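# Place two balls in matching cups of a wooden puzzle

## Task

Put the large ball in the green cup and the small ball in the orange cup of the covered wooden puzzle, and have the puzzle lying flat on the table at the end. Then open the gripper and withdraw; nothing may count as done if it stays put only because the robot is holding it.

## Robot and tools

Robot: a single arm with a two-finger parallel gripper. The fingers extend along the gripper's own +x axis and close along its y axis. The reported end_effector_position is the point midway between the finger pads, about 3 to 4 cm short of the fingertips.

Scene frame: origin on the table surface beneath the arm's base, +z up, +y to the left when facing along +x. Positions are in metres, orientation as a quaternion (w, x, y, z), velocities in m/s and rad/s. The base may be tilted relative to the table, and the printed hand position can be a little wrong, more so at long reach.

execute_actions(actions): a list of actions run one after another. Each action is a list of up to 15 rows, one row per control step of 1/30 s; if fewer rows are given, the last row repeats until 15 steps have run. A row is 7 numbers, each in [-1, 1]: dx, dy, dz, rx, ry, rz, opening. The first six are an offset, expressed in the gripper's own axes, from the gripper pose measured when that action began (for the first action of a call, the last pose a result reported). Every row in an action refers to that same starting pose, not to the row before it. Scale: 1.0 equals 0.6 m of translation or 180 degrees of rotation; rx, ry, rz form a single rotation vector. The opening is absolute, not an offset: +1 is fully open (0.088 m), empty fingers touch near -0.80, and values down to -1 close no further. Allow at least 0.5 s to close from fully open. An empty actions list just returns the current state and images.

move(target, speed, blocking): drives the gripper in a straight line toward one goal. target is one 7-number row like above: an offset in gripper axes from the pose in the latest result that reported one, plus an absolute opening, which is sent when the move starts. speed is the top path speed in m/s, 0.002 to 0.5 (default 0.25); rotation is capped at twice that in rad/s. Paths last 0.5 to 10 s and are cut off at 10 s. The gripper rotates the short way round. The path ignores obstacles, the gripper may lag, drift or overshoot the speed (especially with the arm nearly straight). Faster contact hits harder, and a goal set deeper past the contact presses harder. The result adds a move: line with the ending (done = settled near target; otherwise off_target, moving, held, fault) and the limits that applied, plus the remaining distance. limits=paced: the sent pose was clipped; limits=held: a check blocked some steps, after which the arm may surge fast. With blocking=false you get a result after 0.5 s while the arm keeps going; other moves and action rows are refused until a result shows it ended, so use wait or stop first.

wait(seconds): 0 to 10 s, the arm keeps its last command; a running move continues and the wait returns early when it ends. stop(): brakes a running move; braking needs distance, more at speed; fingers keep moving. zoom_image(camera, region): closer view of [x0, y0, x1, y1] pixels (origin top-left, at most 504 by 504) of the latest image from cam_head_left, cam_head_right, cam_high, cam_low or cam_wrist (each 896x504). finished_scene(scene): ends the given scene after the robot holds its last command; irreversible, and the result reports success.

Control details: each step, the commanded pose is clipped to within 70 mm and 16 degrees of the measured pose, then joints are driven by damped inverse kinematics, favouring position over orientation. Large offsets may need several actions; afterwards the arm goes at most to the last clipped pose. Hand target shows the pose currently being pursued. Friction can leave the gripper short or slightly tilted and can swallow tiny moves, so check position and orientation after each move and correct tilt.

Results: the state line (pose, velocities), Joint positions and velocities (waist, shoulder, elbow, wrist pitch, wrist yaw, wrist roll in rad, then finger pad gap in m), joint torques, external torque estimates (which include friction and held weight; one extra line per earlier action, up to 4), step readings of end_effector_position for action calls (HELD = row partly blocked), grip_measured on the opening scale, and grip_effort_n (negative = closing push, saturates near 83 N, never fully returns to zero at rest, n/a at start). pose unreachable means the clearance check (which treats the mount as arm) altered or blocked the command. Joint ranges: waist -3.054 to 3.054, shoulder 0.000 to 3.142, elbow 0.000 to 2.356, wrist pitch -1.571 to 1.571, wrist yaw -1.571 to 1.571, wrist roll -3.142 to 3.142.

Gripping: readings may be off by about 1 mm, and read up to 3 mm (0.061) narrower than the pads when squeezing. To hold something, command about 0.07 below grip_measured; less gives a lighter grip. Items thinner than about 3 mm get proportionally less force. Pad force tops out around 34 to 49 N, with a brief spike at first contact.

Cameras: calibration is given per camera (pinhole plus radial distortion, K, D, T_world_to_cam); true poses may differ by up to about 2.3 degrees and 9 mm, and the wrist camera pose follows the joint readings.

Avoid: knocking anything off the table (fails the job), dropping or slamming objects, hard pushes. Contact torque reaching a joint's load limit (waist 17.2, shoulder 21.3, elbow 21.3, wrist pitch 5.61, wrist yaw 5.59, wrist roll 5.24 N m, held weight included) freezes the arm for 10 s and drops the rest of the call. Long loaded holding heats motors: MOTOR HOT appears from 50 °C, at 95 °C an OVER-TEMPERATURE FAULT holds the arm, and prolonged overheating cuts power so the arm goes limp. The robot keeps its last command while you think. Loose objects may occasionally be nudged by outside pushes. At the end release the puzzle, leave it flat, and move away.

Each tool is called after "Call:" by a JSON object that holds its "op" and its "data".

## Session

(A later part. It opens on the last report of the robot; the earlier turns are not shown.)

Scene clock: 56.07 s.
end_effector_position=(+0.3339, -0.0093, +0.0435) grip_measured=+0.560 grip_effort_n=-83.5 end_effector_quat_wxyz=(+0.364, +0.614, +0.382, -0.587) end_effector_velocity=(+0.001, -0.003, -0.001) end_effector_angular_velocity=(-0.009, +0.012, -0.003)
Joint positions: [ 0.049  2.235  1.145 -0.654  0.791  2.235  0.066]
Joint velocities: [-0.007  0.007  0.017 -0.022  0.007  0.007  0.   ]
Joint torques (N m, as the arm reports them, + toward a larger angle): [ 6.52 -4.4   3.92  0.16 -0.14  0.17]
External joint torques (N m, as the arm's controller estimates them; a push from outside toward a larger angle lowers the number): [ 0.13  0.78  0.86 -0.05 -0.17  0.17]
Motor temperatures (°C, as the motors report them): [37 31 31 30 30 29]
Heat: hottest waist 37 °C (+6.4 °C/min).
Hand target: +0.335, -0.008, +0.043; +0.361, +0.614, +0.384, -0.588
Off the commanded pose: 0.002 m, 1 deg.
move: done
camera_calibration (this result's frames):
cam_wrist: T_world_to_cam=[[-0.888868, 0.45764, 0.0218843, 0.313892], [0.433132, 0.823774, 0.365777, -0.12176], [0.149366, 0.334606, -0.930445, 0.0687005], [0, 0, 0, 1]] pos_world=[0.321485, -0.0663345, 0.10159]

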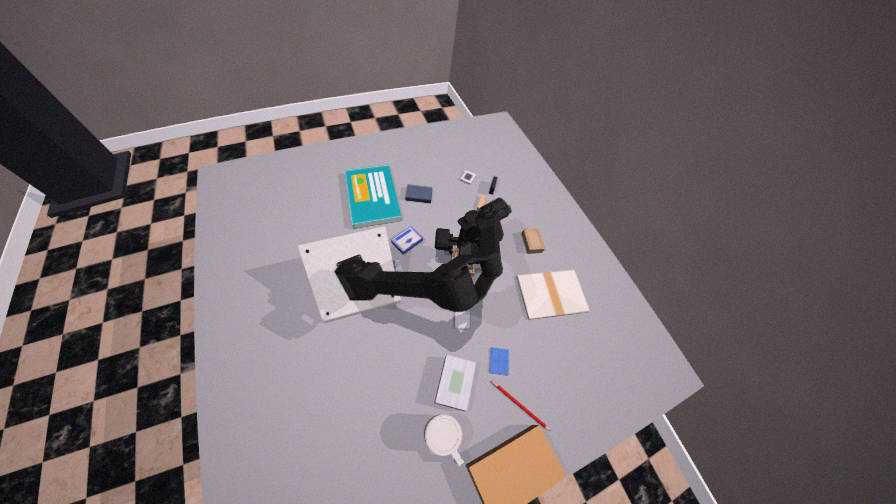

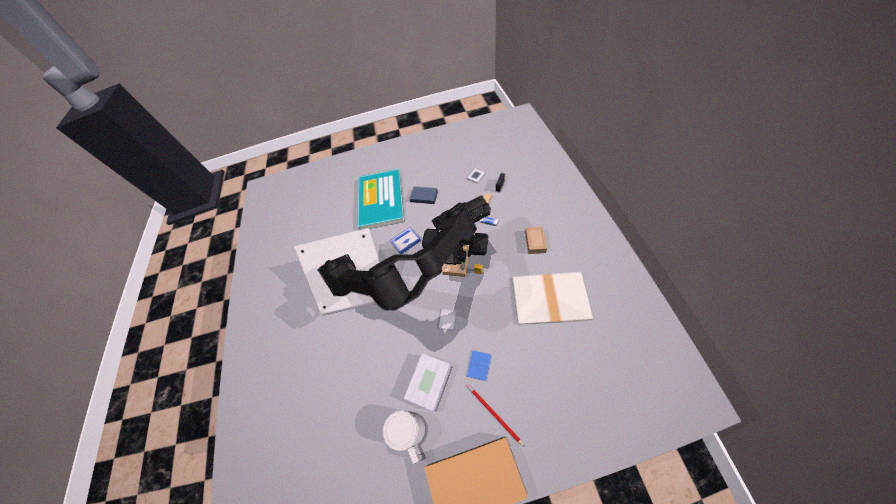

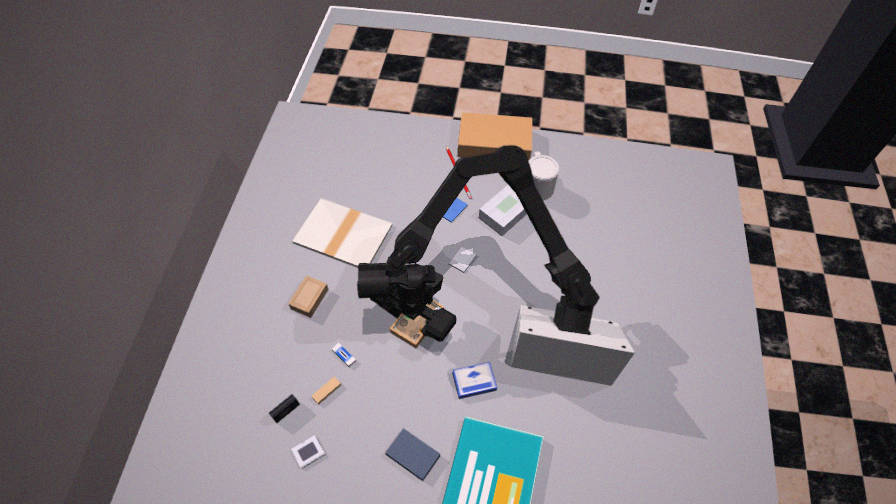

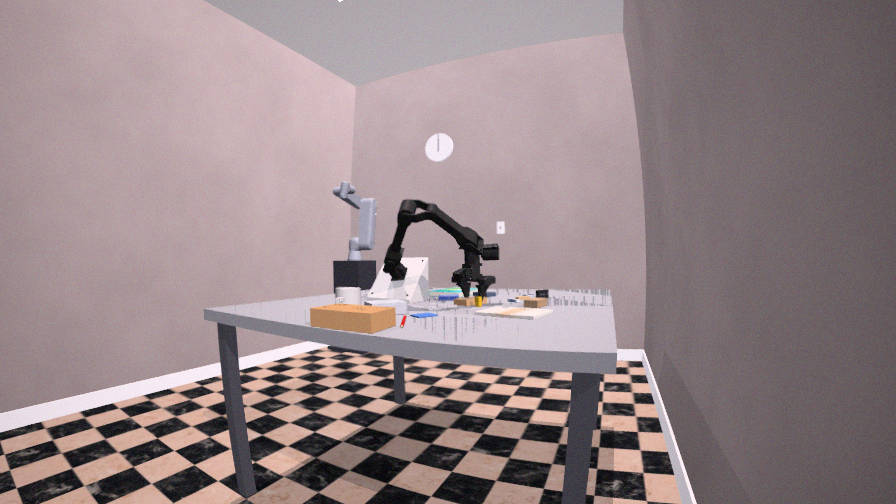

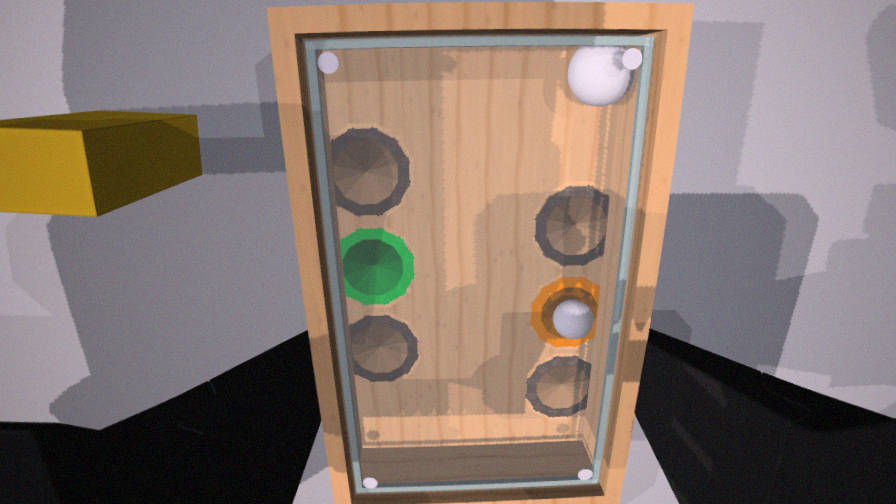

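Call:
{"op": "execute_actions", "data": {"actions": [[[0.002,-0.005,0.007,0,0,-0.001,0.50],[0.002,-0.011,0.015,0,0,-0.001,0.50],[0.002,-0.019,0.026,0,0,-0.001,0.50],[0.0015,-0.028,0.038,0,0,-0.001,0.50],[0.001,-0.037,0.051,0,0,-0.001,0.50],[0.001,-0.046,0.063,0,0,-0.001,0.50],[0.0005,-0.054,0.074,0,0,-0.001,0.50],[0,-0.059,0.081,0,0,-0.001,0.50],[0,-0.062,0.085,0,0,-0.001,0.50]],[[0,-0.003,0.004,0,0,0,0.50],[0,-0.003,0.004,0,0,0,0.50],[0,-0.003,0.004,0,0,0,0.62],[0,-0.003,0.004,0,0,0,0.67]]]}}

Call:
{"op": "wait", "data": {"seconds": 0.5}}

Scene clock: 57.60 s.
end_effector_position=(+0.2833, -0.0340, +0.0418) grip_measured=+0.659 grip_effort_n=16.0 end_effector_quat_wxyz=(+0.362, +0.613, +0.385, -0.587) end_effector_velocity=(+0.000, -0.005, +0.000) end_effector_angular_velocity=(-0.022, -0.001, +0.022)
Joint positions: [ 0.014  2.037  0.9   -0.578  0.79   2.191  0.071]
Joint velocities: [-0.002 -0.002  0.002 -0.007  0.022 -0.022  0.003]
Joint torques (N m, as the arm reports them, + toward a larger angle): [ 5.45 -5.    2.41  0.48  0.04 -0.08]
External joint torques (N m, as the arm's controller estimates them; a push from outside toward a larger angle lowers the number): [ 0.03 -0.76 -0.47  0.27  0.02 -0.07]
External joint torques at the end of the 1st action: [-0.45 -0.71 -0.84  0.19  0.28 -0.19]
Motor temperatures (°C, as the motors report them): [37 31 31 30 30 29]
Heat: hottest waist 37 °C (+6.2 °C/min).
Hand target: +0.283, -0.035, +0.042; +0.361, +0.614, +0.384, -0.587
Off the commanded pose: 0.001 m, 0 deg.
Step readings (end_effector_position; steps 1 to 15: 1st action; 16 to 30: 2nd action):
0: (+0.3339, -0.0092, +0.0434)
1: (+0.3338, -0.0092, +0.0433)
2: (+0.3332, -0.0092, +0.0430)
4: (+0.3293, -0.0105, +0.0431)
8: (+0.3076, -0.0203, +0.0425)
15: (+0.2851, -0.0335, +0.0422)
16: (+0.2845, -0.0341, +0.0422)
17: (+0.2842, -0.0342, +0.0421)
19: (+0.2841, -0.0342, +0.0421)
23: (+0.2837, -0.0341, +0.0419)
30: end_effector_position above
camera_calibration (this result's frames):
cam_wrist: T_world_to_cam=[[-0.888597, 0.457763, 0.0291312, 0.279823], [0.435399, 0.821796, 0.367531, -0.0796327], [0.144302, 0.33927, -0.929555, 0.0844608], [0, 0, 0, 1]] pos_world=[0.271134, -0.0913058, 0.0996269]

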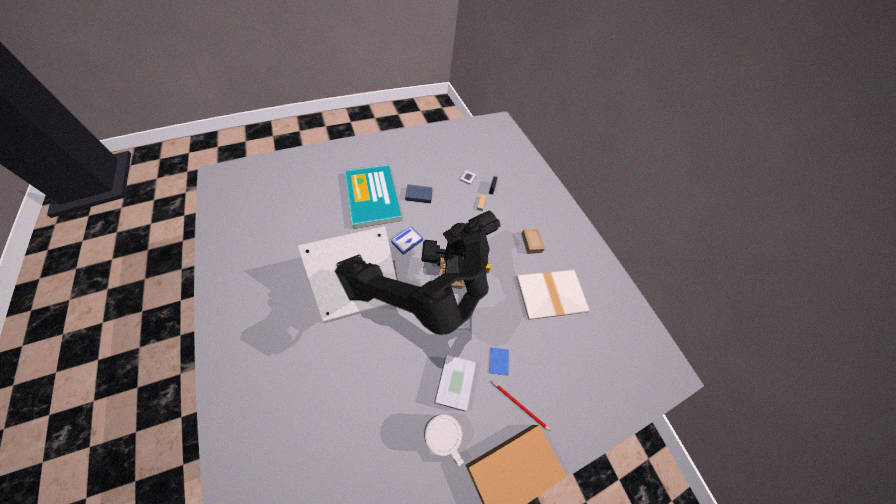

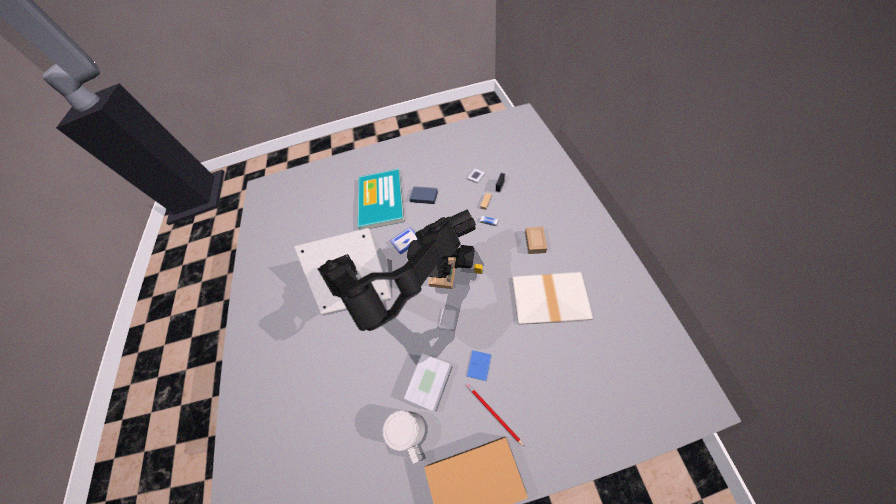

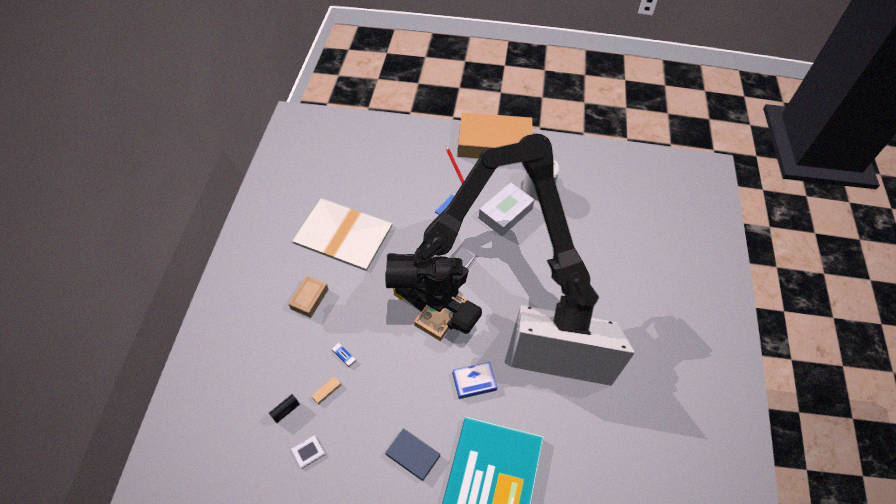

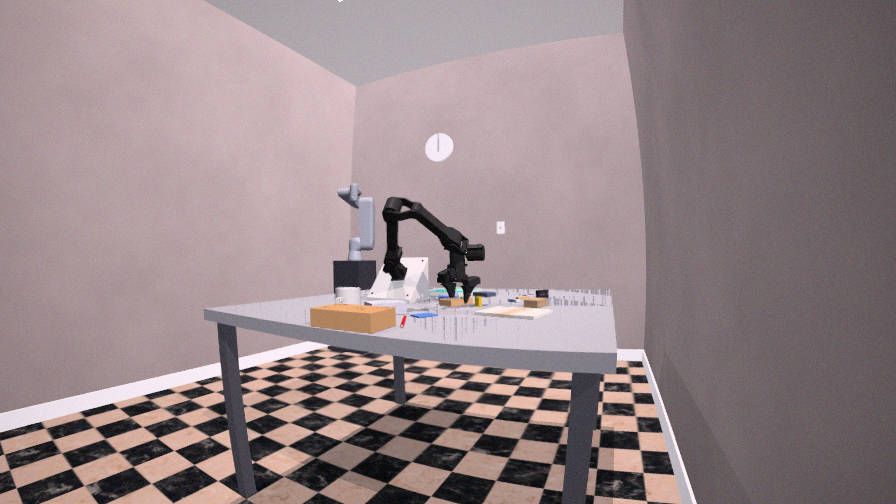

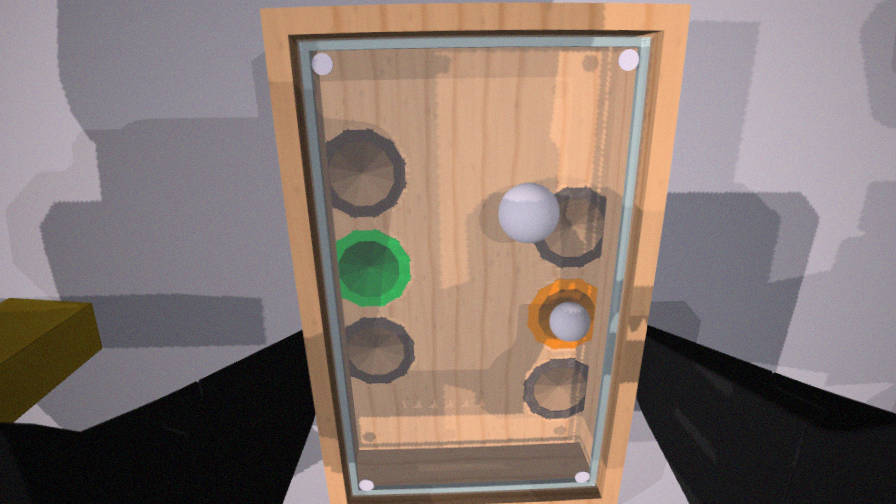

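Scene clock: 58.10 s.
end_effector_position=(+0.2833, -0.0340, +0.0418) grip_measured=+0.667 grip_effort_n=16.0 end_effector_quat_wxyz=(+0.362, +0.613, +0.385, -0.587) end_effector_velocity=(+0.002, +0.002, +0.000) end_effector_angular_velocity=(+0.023, -0.003, -0.003)
Joint positions: [ 0.014  2.037  0.9   -0.578  0.79   2.191  0.072]
Joint velocities: [-0.002 -0.002  0.002  0.007 -0.022 -0.007 -0.   ]
Joint torques (N m, as the arm reports them, + toward a larger angle): [ 5.45 -5.02  2.41  0.48  0.04 -0.07]
External joint torques (N m, as the arm's controller estimates them; a push from outside toward a larger angle lowers the number): [ 0.05 -0.76 -0.49  0.26  0.01 -0.07]
Motor temperatures (°C, as the motors report them): [37 31 31 30 30 29]
Heat: hottest waist 37 °C (+6.2 °C/min).
Hand target: +0.283, -0.035, +0.042; +0.361, +0.614, +0.384, -0.587
Off the commanded pose: 0.001 m, 0 deg.
wait: 0.50 s; at rest by 0.17 s
camera_calibration (this result's frames):
cam_wrist: T_world_to_cam=[[-0.888597, 0.457763, 0.0291312, 0.279823], [0.435399, 0.821796, 0.367531, -0.0796327], [0.144302, 0.33927, -0.929555, 0.0844608], [0, 0, 0, 1]] pos_world=[0.271134, -0.0913058, 0.0996269]

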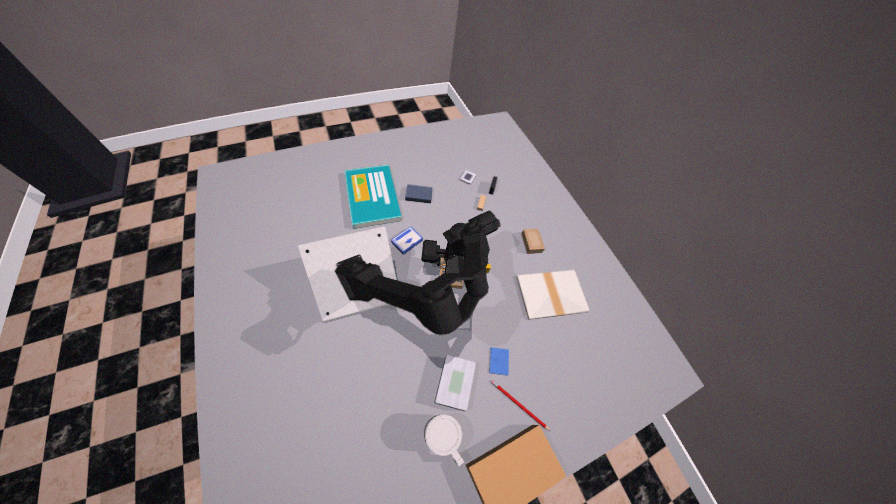

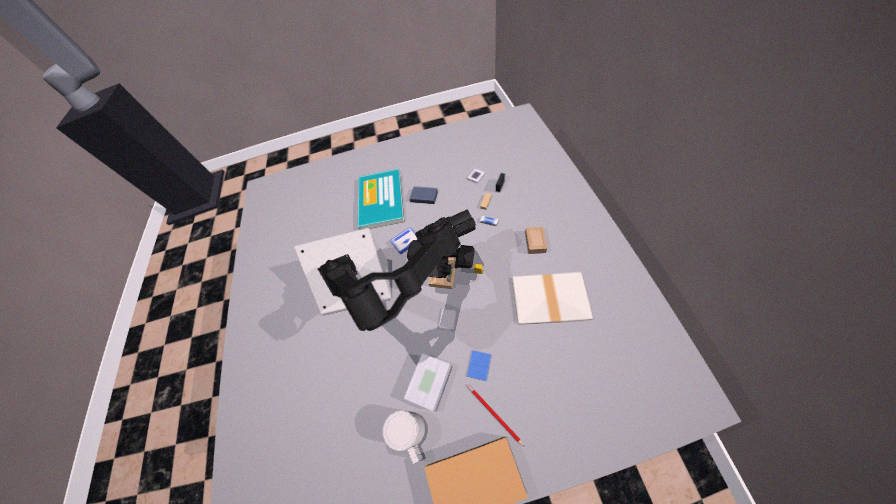

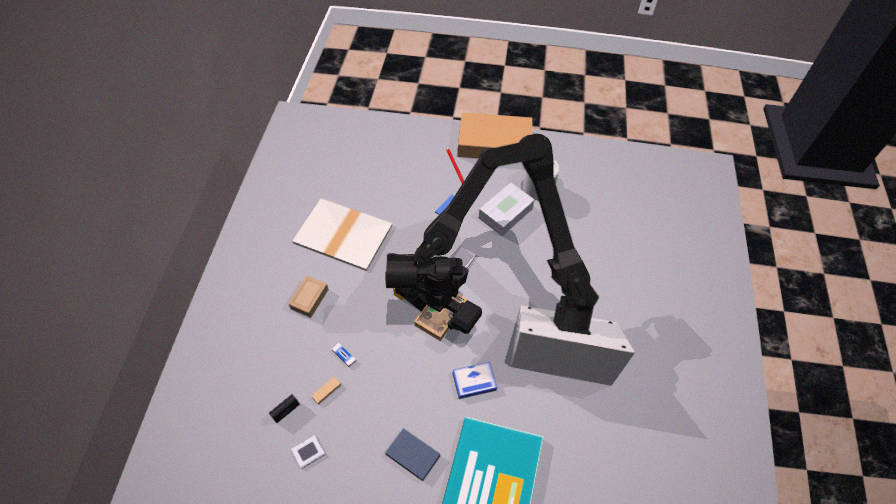

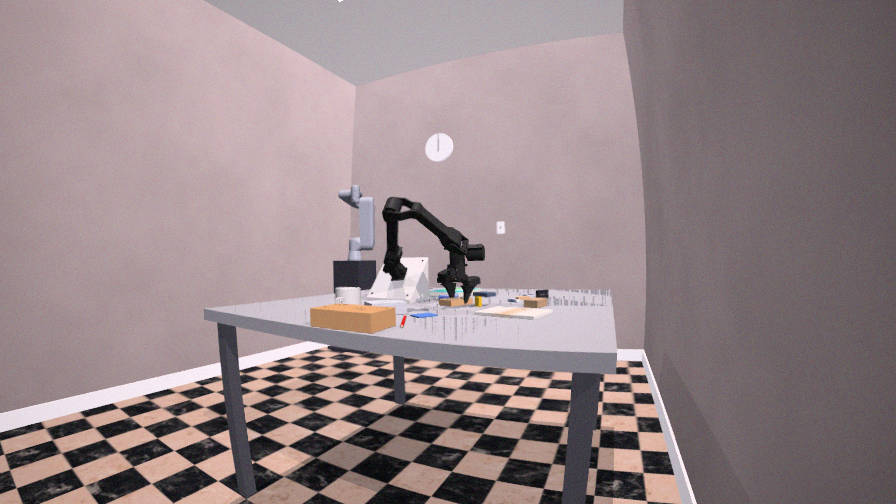

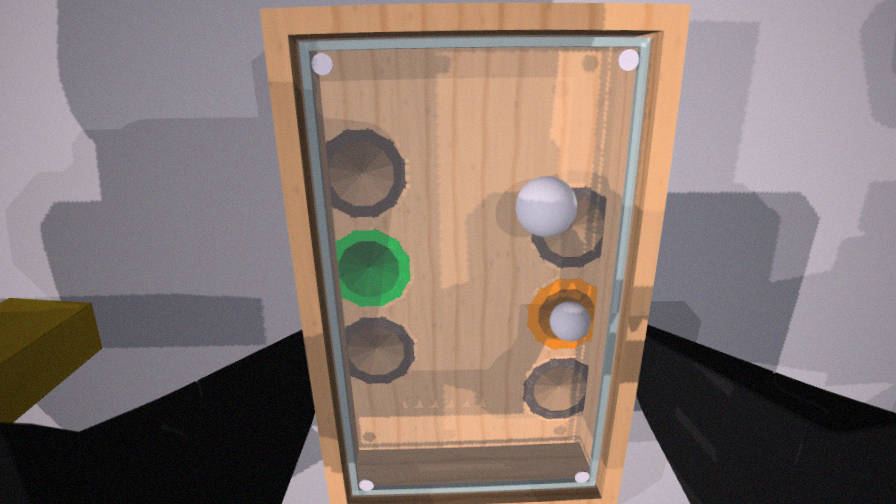

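Call:
{"op": "execute_actions", "data": {"actions": []}}

Scene clock: 59.00 s.
end_effector_position=(+0.2833, -0.0340, +0.0418) grip_measured=+0.667 grip_effort_n=16.0 end_effector_quat_wxyz=(+0.362, +0.613, +0.385, -0.587) end_effector_velocity=(-0.002, -0.001, -0.001) end_effector_angular_velocity=(-0.009, +0.008, +0.029)
Joint positions: [ 0.014  2.037  0.9   -0.578  0.79   2.191  0.072]
Joint velocities: [-0.002  0.002 -0.002 -0.007  0.007 -0.022  0.   ]
Joint torques (N m, as the arm reports them, + toward a larger angle): [ 5.45 -5.01  2.41  0.48  0.04 -0.07]
External joint torques (N m, as the arm's controller estimates them; a push from outside toward a larger angle lowers the number): [ 0.03 -0.82 -0.38  0.3   0.02 -0.07]
Motor temperatures (°C, as the motors report them): [37 31 31 30 30 29]
Heat: hottest waist 37 °C (+6.1 °C/min).
Hand target: +0.283, -0.035, +0.042; +0.361, +0.614, +0.384, -0.587
Off the commanded pose: 0.001 m, 0 deg.
camera_calibration (this result's frames):
cam_wrist: T_world_to_cam=[[-0.888597, 0.457763, 0.0291312, 0.279823], [0.435399, 0.821796, 0.367531, -0.0796327], [0.144302, 0.33927, -0.929555, 0.0844608], [0, 0, 0, 1]] pos_world=[0.271134, -0.0913058, 0.0996269]

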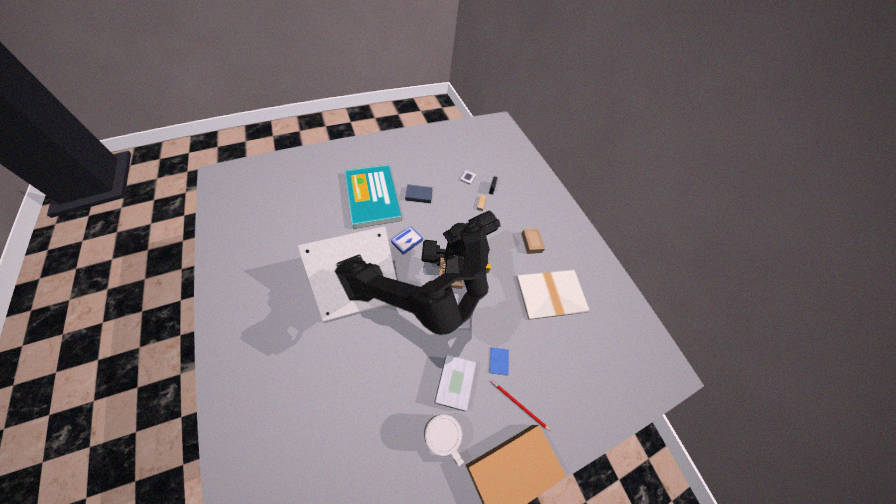

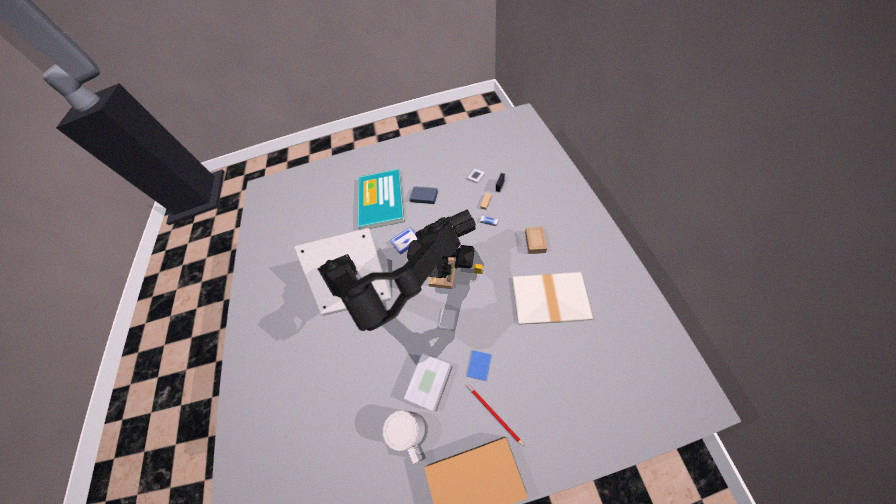

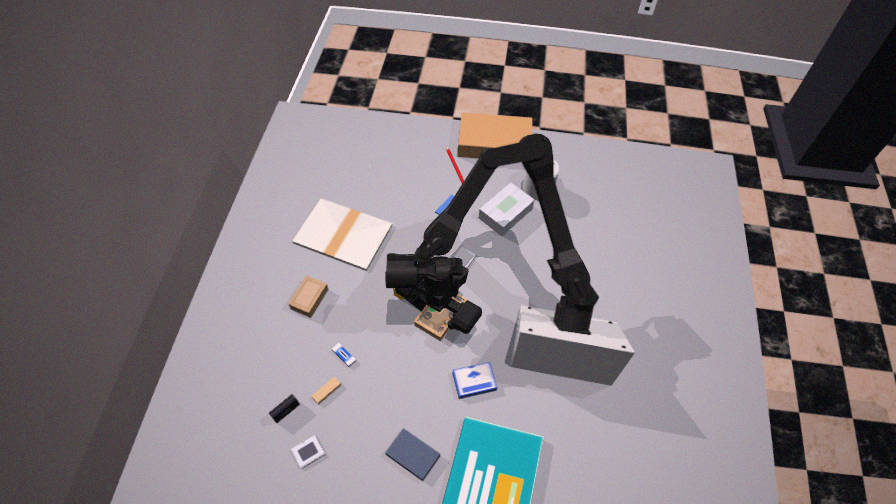

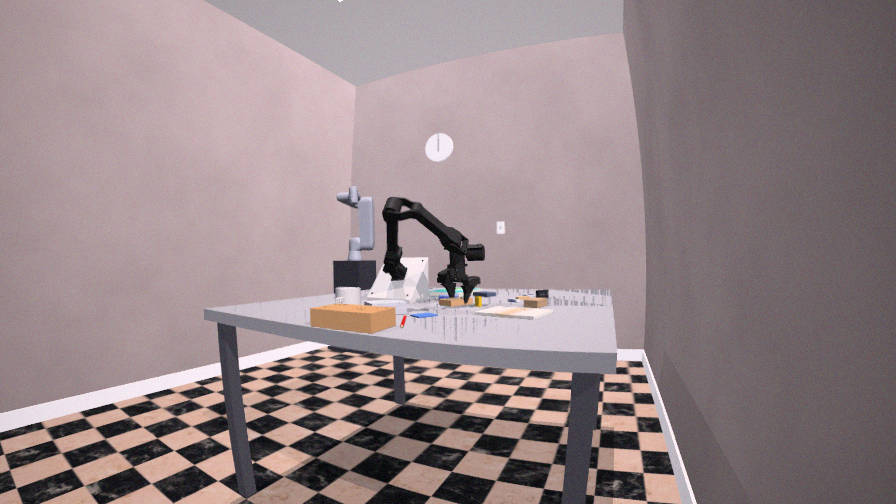

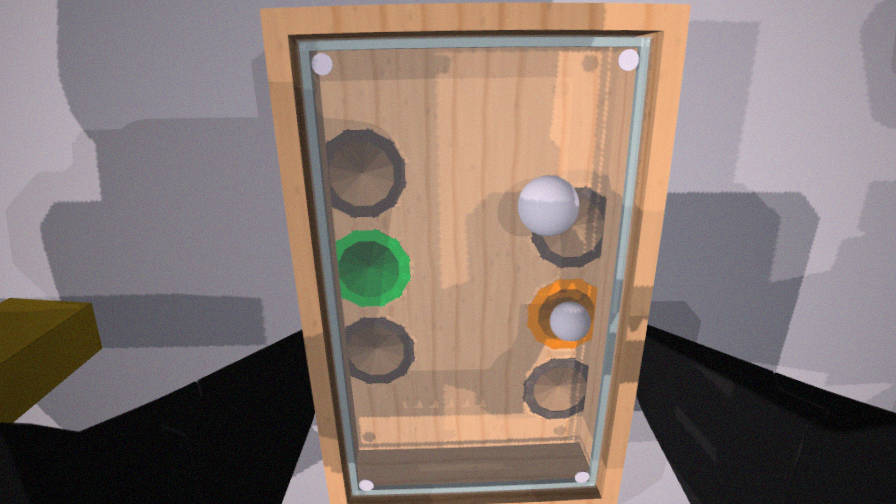

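Call:
{"op": "execute_actions", "data": {"actions": [[[0,0,0,0,0,0,0.65],[0,0,0,0,0,0,0.635],[0,0,0,0,0,0,0.62],[0,0,0,0,0,0,0.605],[0,0,0,0,0,0,0.59],[0,0,0,0,0,0,0.575],[0,0,0,0,0,0,0.56],[0,0,0,0,0,0,0.545],[0,0,0,0,0,0,0.53],[0,0,0,0,0,0,0.515],[0,0,0,0,0,0,0.50]]]}}

Scene clock: 61.80 s.
end_effector_position=(+0.2833, -0.0340, +0.0419) grip_measured=+0.560 grip_effort_n=-83.5 end_effector_quat_wxyz=(+0.362, +0.613, +0.385, -0.587) end_effector_velocity=(-0.004, -0.001, -0.002) end_effector_angular_velocity=(-0.009, +0.012, +0.018)
Joint positions: [ 0.014  2.037  0.9   -0.578  0.79   2.191  0.066]
Joint velocities: [-0.002  0.002 -0.007 -0.007  0.007 -0.007 -0.   ]
Joint torques (N m, as the arm reports them, + toward a larger angle): [ 5.52 -4.31  2.97  0.36  0.04  0.  ]
External joint torques (N m, as the arm's controller estimates them; a push from outside toward a larger angle lowers the number): [ 0.07 -0.16  0.21  0.17  0.02  0.  ]
Motor temperatures (°C, as the motors report them): [38 31 31 30 30 29]
Heat: hottest waist 38 °C (+6.1 °C/min).
Hand target: +0.283, -0.034, +0.042; +0.361, +0.614, +0.385, -0.587
Off the commanded pose: 0.000 m, 0 deg.
Step readings (end_effector_position):
0: (+0.2833, -0.0340, +0.0418)
1: (+0.2833, -0.0340, +0.0418)
2: (+0.2833, -0.0340, +0.0418)
4: (+0.2833, -0.0340, +0.0418)
8: (+0.2833, -0.0340, +0.0418)
15: end_effector_position above
camera_calibration (this result's frames):
cam_wrist: T_world_to_cam=[[-0.888721, 0.457539, 0.0288705, 0.279851], [0.435087, 0.821911, 0.367643, -0.079645], [0.144482, 0.339293, -0.929519, 0.0844569], [0, 0, 0, 1]] pos_world=[0.27116, -0.0912376, 0.0997057]

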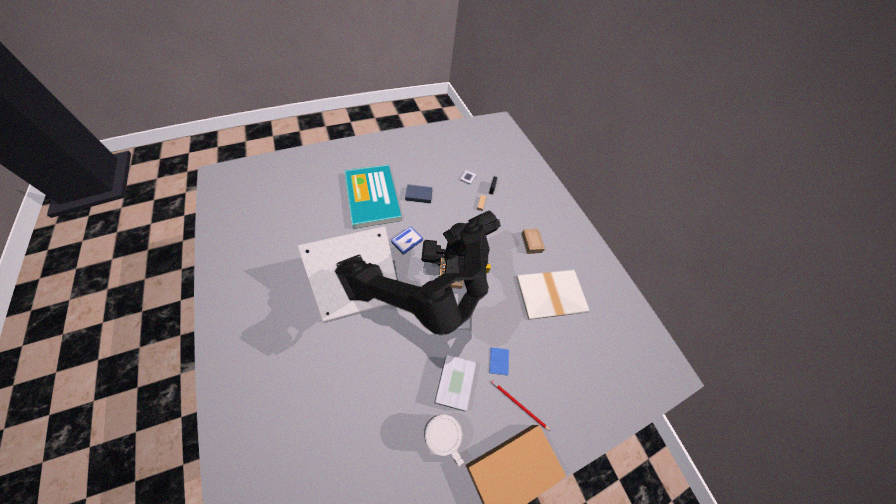

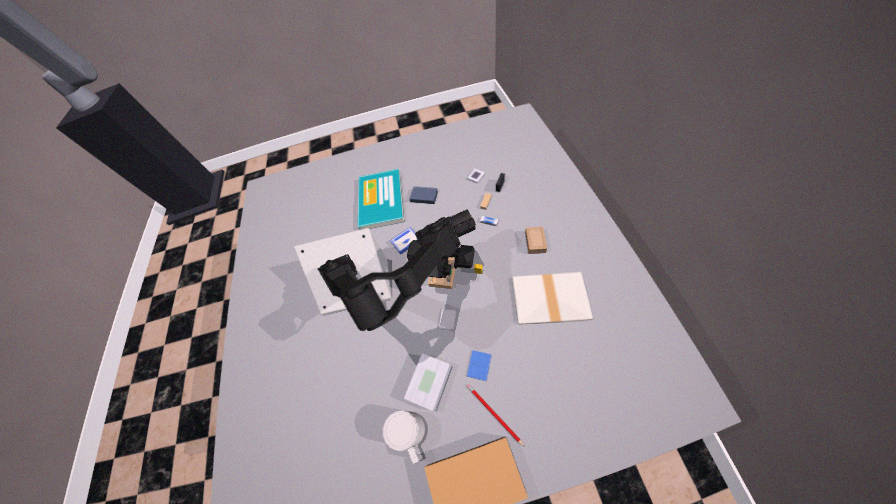

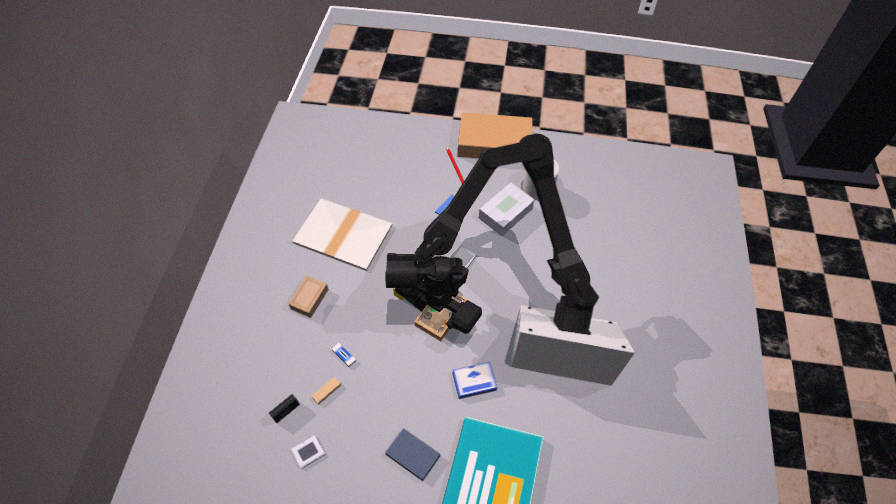

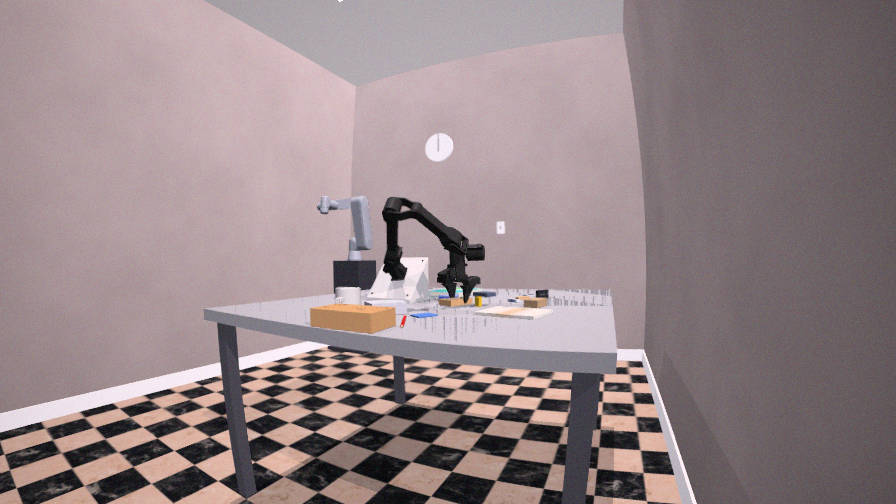

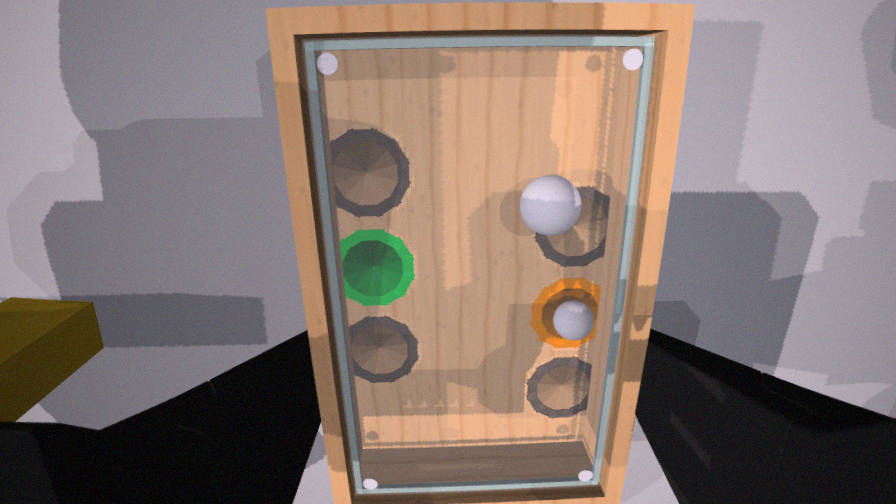

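Call:
{"op": "execute_actions", "data": {"actions": [[[0.0008,-0.0106,0.0041,0,0,0,0.5],[0.0006,-0.0211,0.0082,0,0,0,0.5],[0.0004,-0.0317,0.0124,0,0,0,0.5],[0.0003,-0.0423,0.0165,0,0,0,0.5],[0.0001,-0.0529,0.0206,0,0,0,0.5],[-0.0001,-0.0634,0.0247,0,0,0,0.5],[-0.0003,-0.074,0.0288,0,0,0,0.5],[-0.0005,-0.0846,0.033,0,0,0,0.5],[-0.0007,-0.0951,0.0371,0,0,0,0.5],[-0.0009,-0.1057,0.0412,0,0,0,0.5]],[[0,-0.004,0.0015,0,0,0,0.5],[0,-0.004,0.0015,0,0,0,0.5],[0,-0.004,0.0015,0,0,0,0.62],[0,-0.004,0.0015,0,0,0,0.64],[0,-0.004,0.0015,0,0,0,0.66],[0,-0.004,0.0015,0,0,0,0.67]]]}}

Scene clock: 63.17 s.
end_effector_position=(+0.2241, -0.0292, +0.0415) grip_measured=+0.659 grip_effort_n=16.0 end_effector_quat_wxyz=(+0.364, +0.612, +0.386, -0.587) end_effector_velocity=(+0.000, -0.001, -0.001) end_effector_angular_velocity=(-0.007, -0.002, +0.004)
Joint positions: [ 0.06   1.904  0.657 -0.515  0.786  2.251  0.071]
Joint velocities: [-0.002  0.002 -0.002  0.007  0.007 -0.007  0.003]
Joint torques (N m, as the arm reports them, + toward a larger angle): [ 4.53 -3.62  2.43  0.43  0.03  0.09]
External joint torques (N m, as the arm's controller estimates them; a push from outside toward a larger angle lowers the number): [ 0.15 -0.38 -0.33  0.22  0.01  0.09]
External joint torques at the end of the 1st action: [ 0.01 -0.35 -1.08  0.13 -0.1   0.18]
Motor temperatures (°C, as the motors report them): [38 31 31 30 30 29]
Heat: hottest waist 38 °C (+6.1 °C/min).
Hand target: +0.223, -0.029, +0.041; +0.364, +0.612, +0.385, -0.587
Off the commanded pose: 0.001 m, 0 deg.
Step readings (end_effector_position; steps 1 to 15: 1st action; 16 to 30: 2nd action):
0: (+0.2833, -0.0340, +0.0419)
1: (+0.2828, -0.0339, +0.0417)
2: (+0.2822, -0.0338, +0.0417)
4: (+0.2774, -0.0336, +0.0416)
8: (+0.2574, -0.0320, +0.0415)
15: (+0.2256, -0.0293, +0.0415)
16: (+0.2243, -0.0293, +0.0415)
17: (+0.2241, -0.0292, +0.0415)
19: (+0.2241, -0.0292, +0.0415)
23: (+0.2241, -0.0292, +0.0415)
30: end_effector_position above
camera_calibration (this result's frames):
cam_wrist: T_world_to_cam=[[-0.890966, 0.453191, 0.0282503, 0.22546], [0.431293, 0.825174, 0.364793, -0.0565755], [0.142009, 0.337202, -0.93066, 0.0916056], [0, 0, 0, 1]] pos_world=[0.212269, -0.0863816, 0.0995227]

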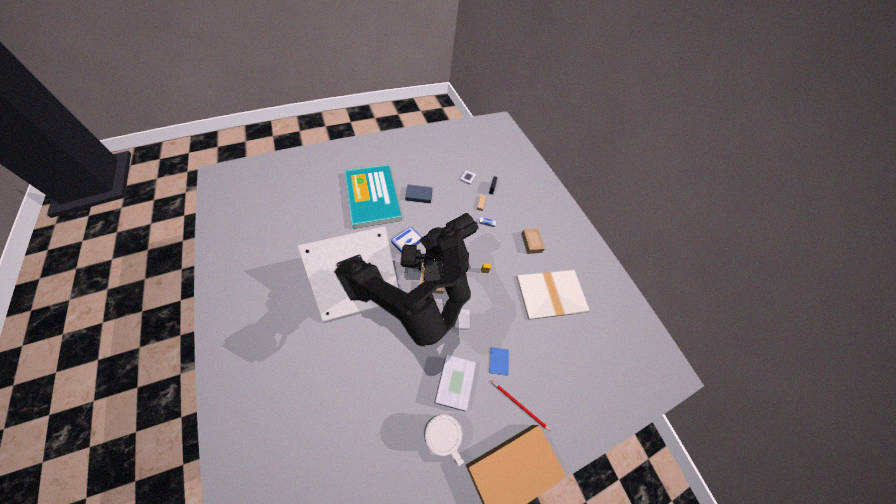

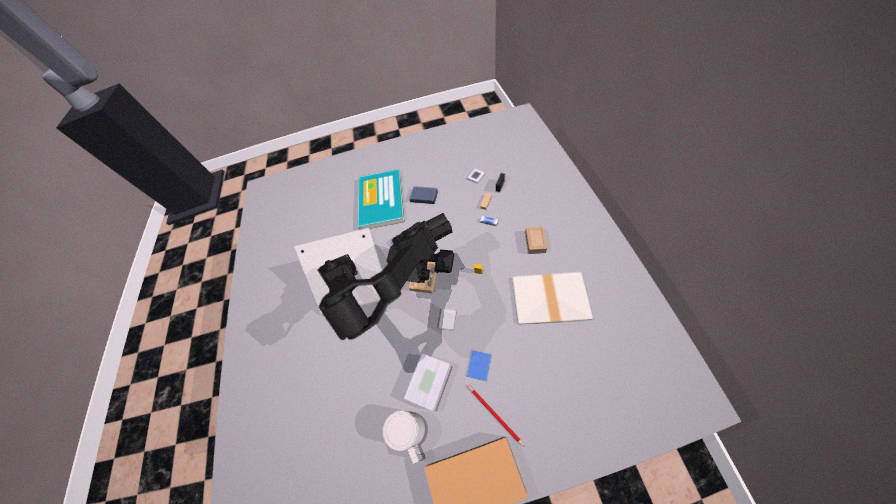

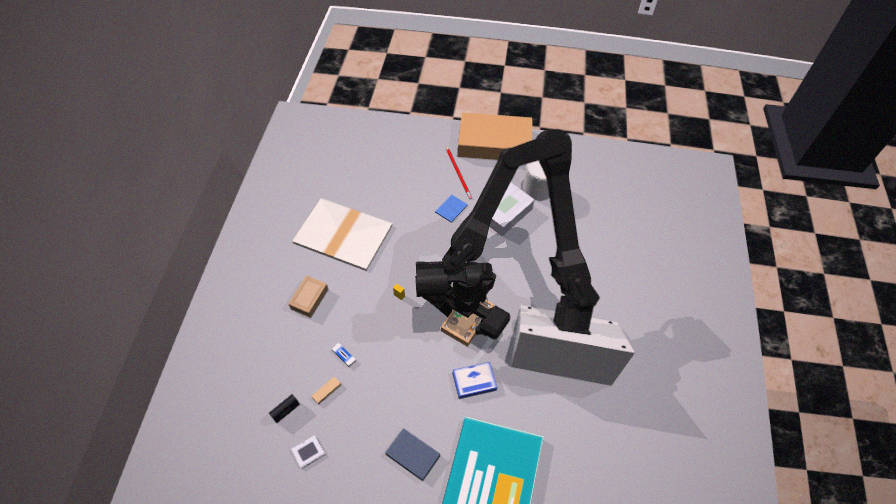

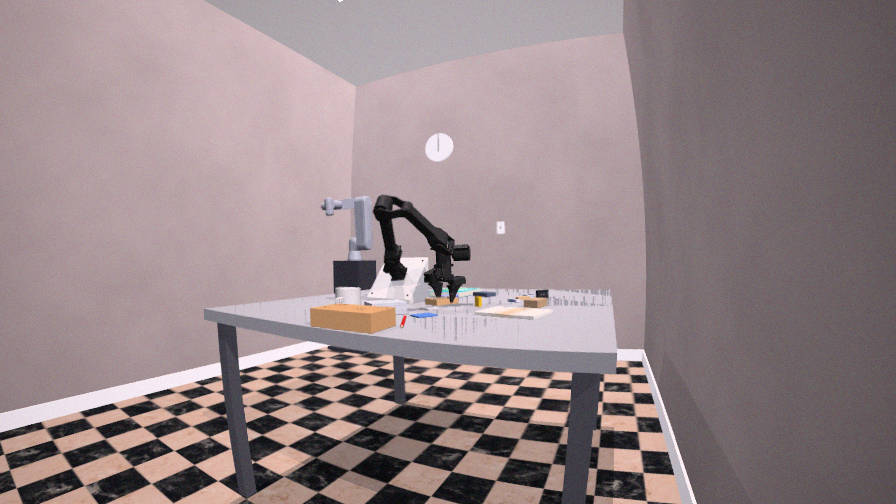

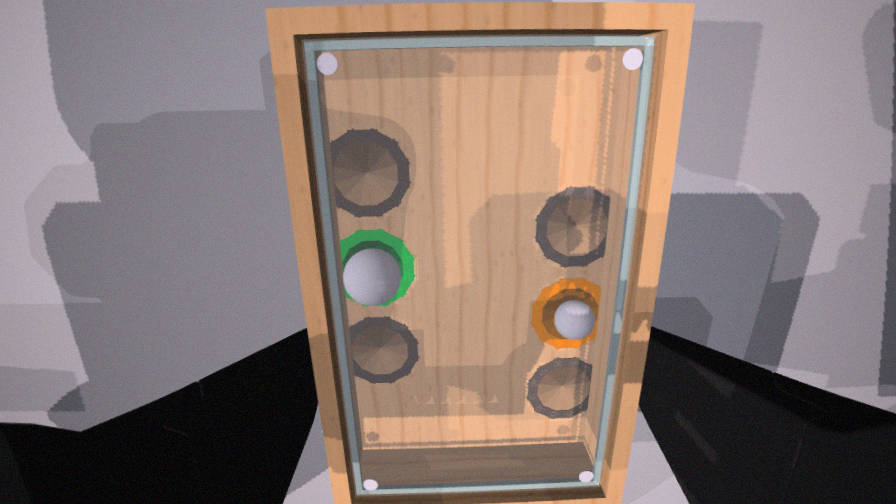

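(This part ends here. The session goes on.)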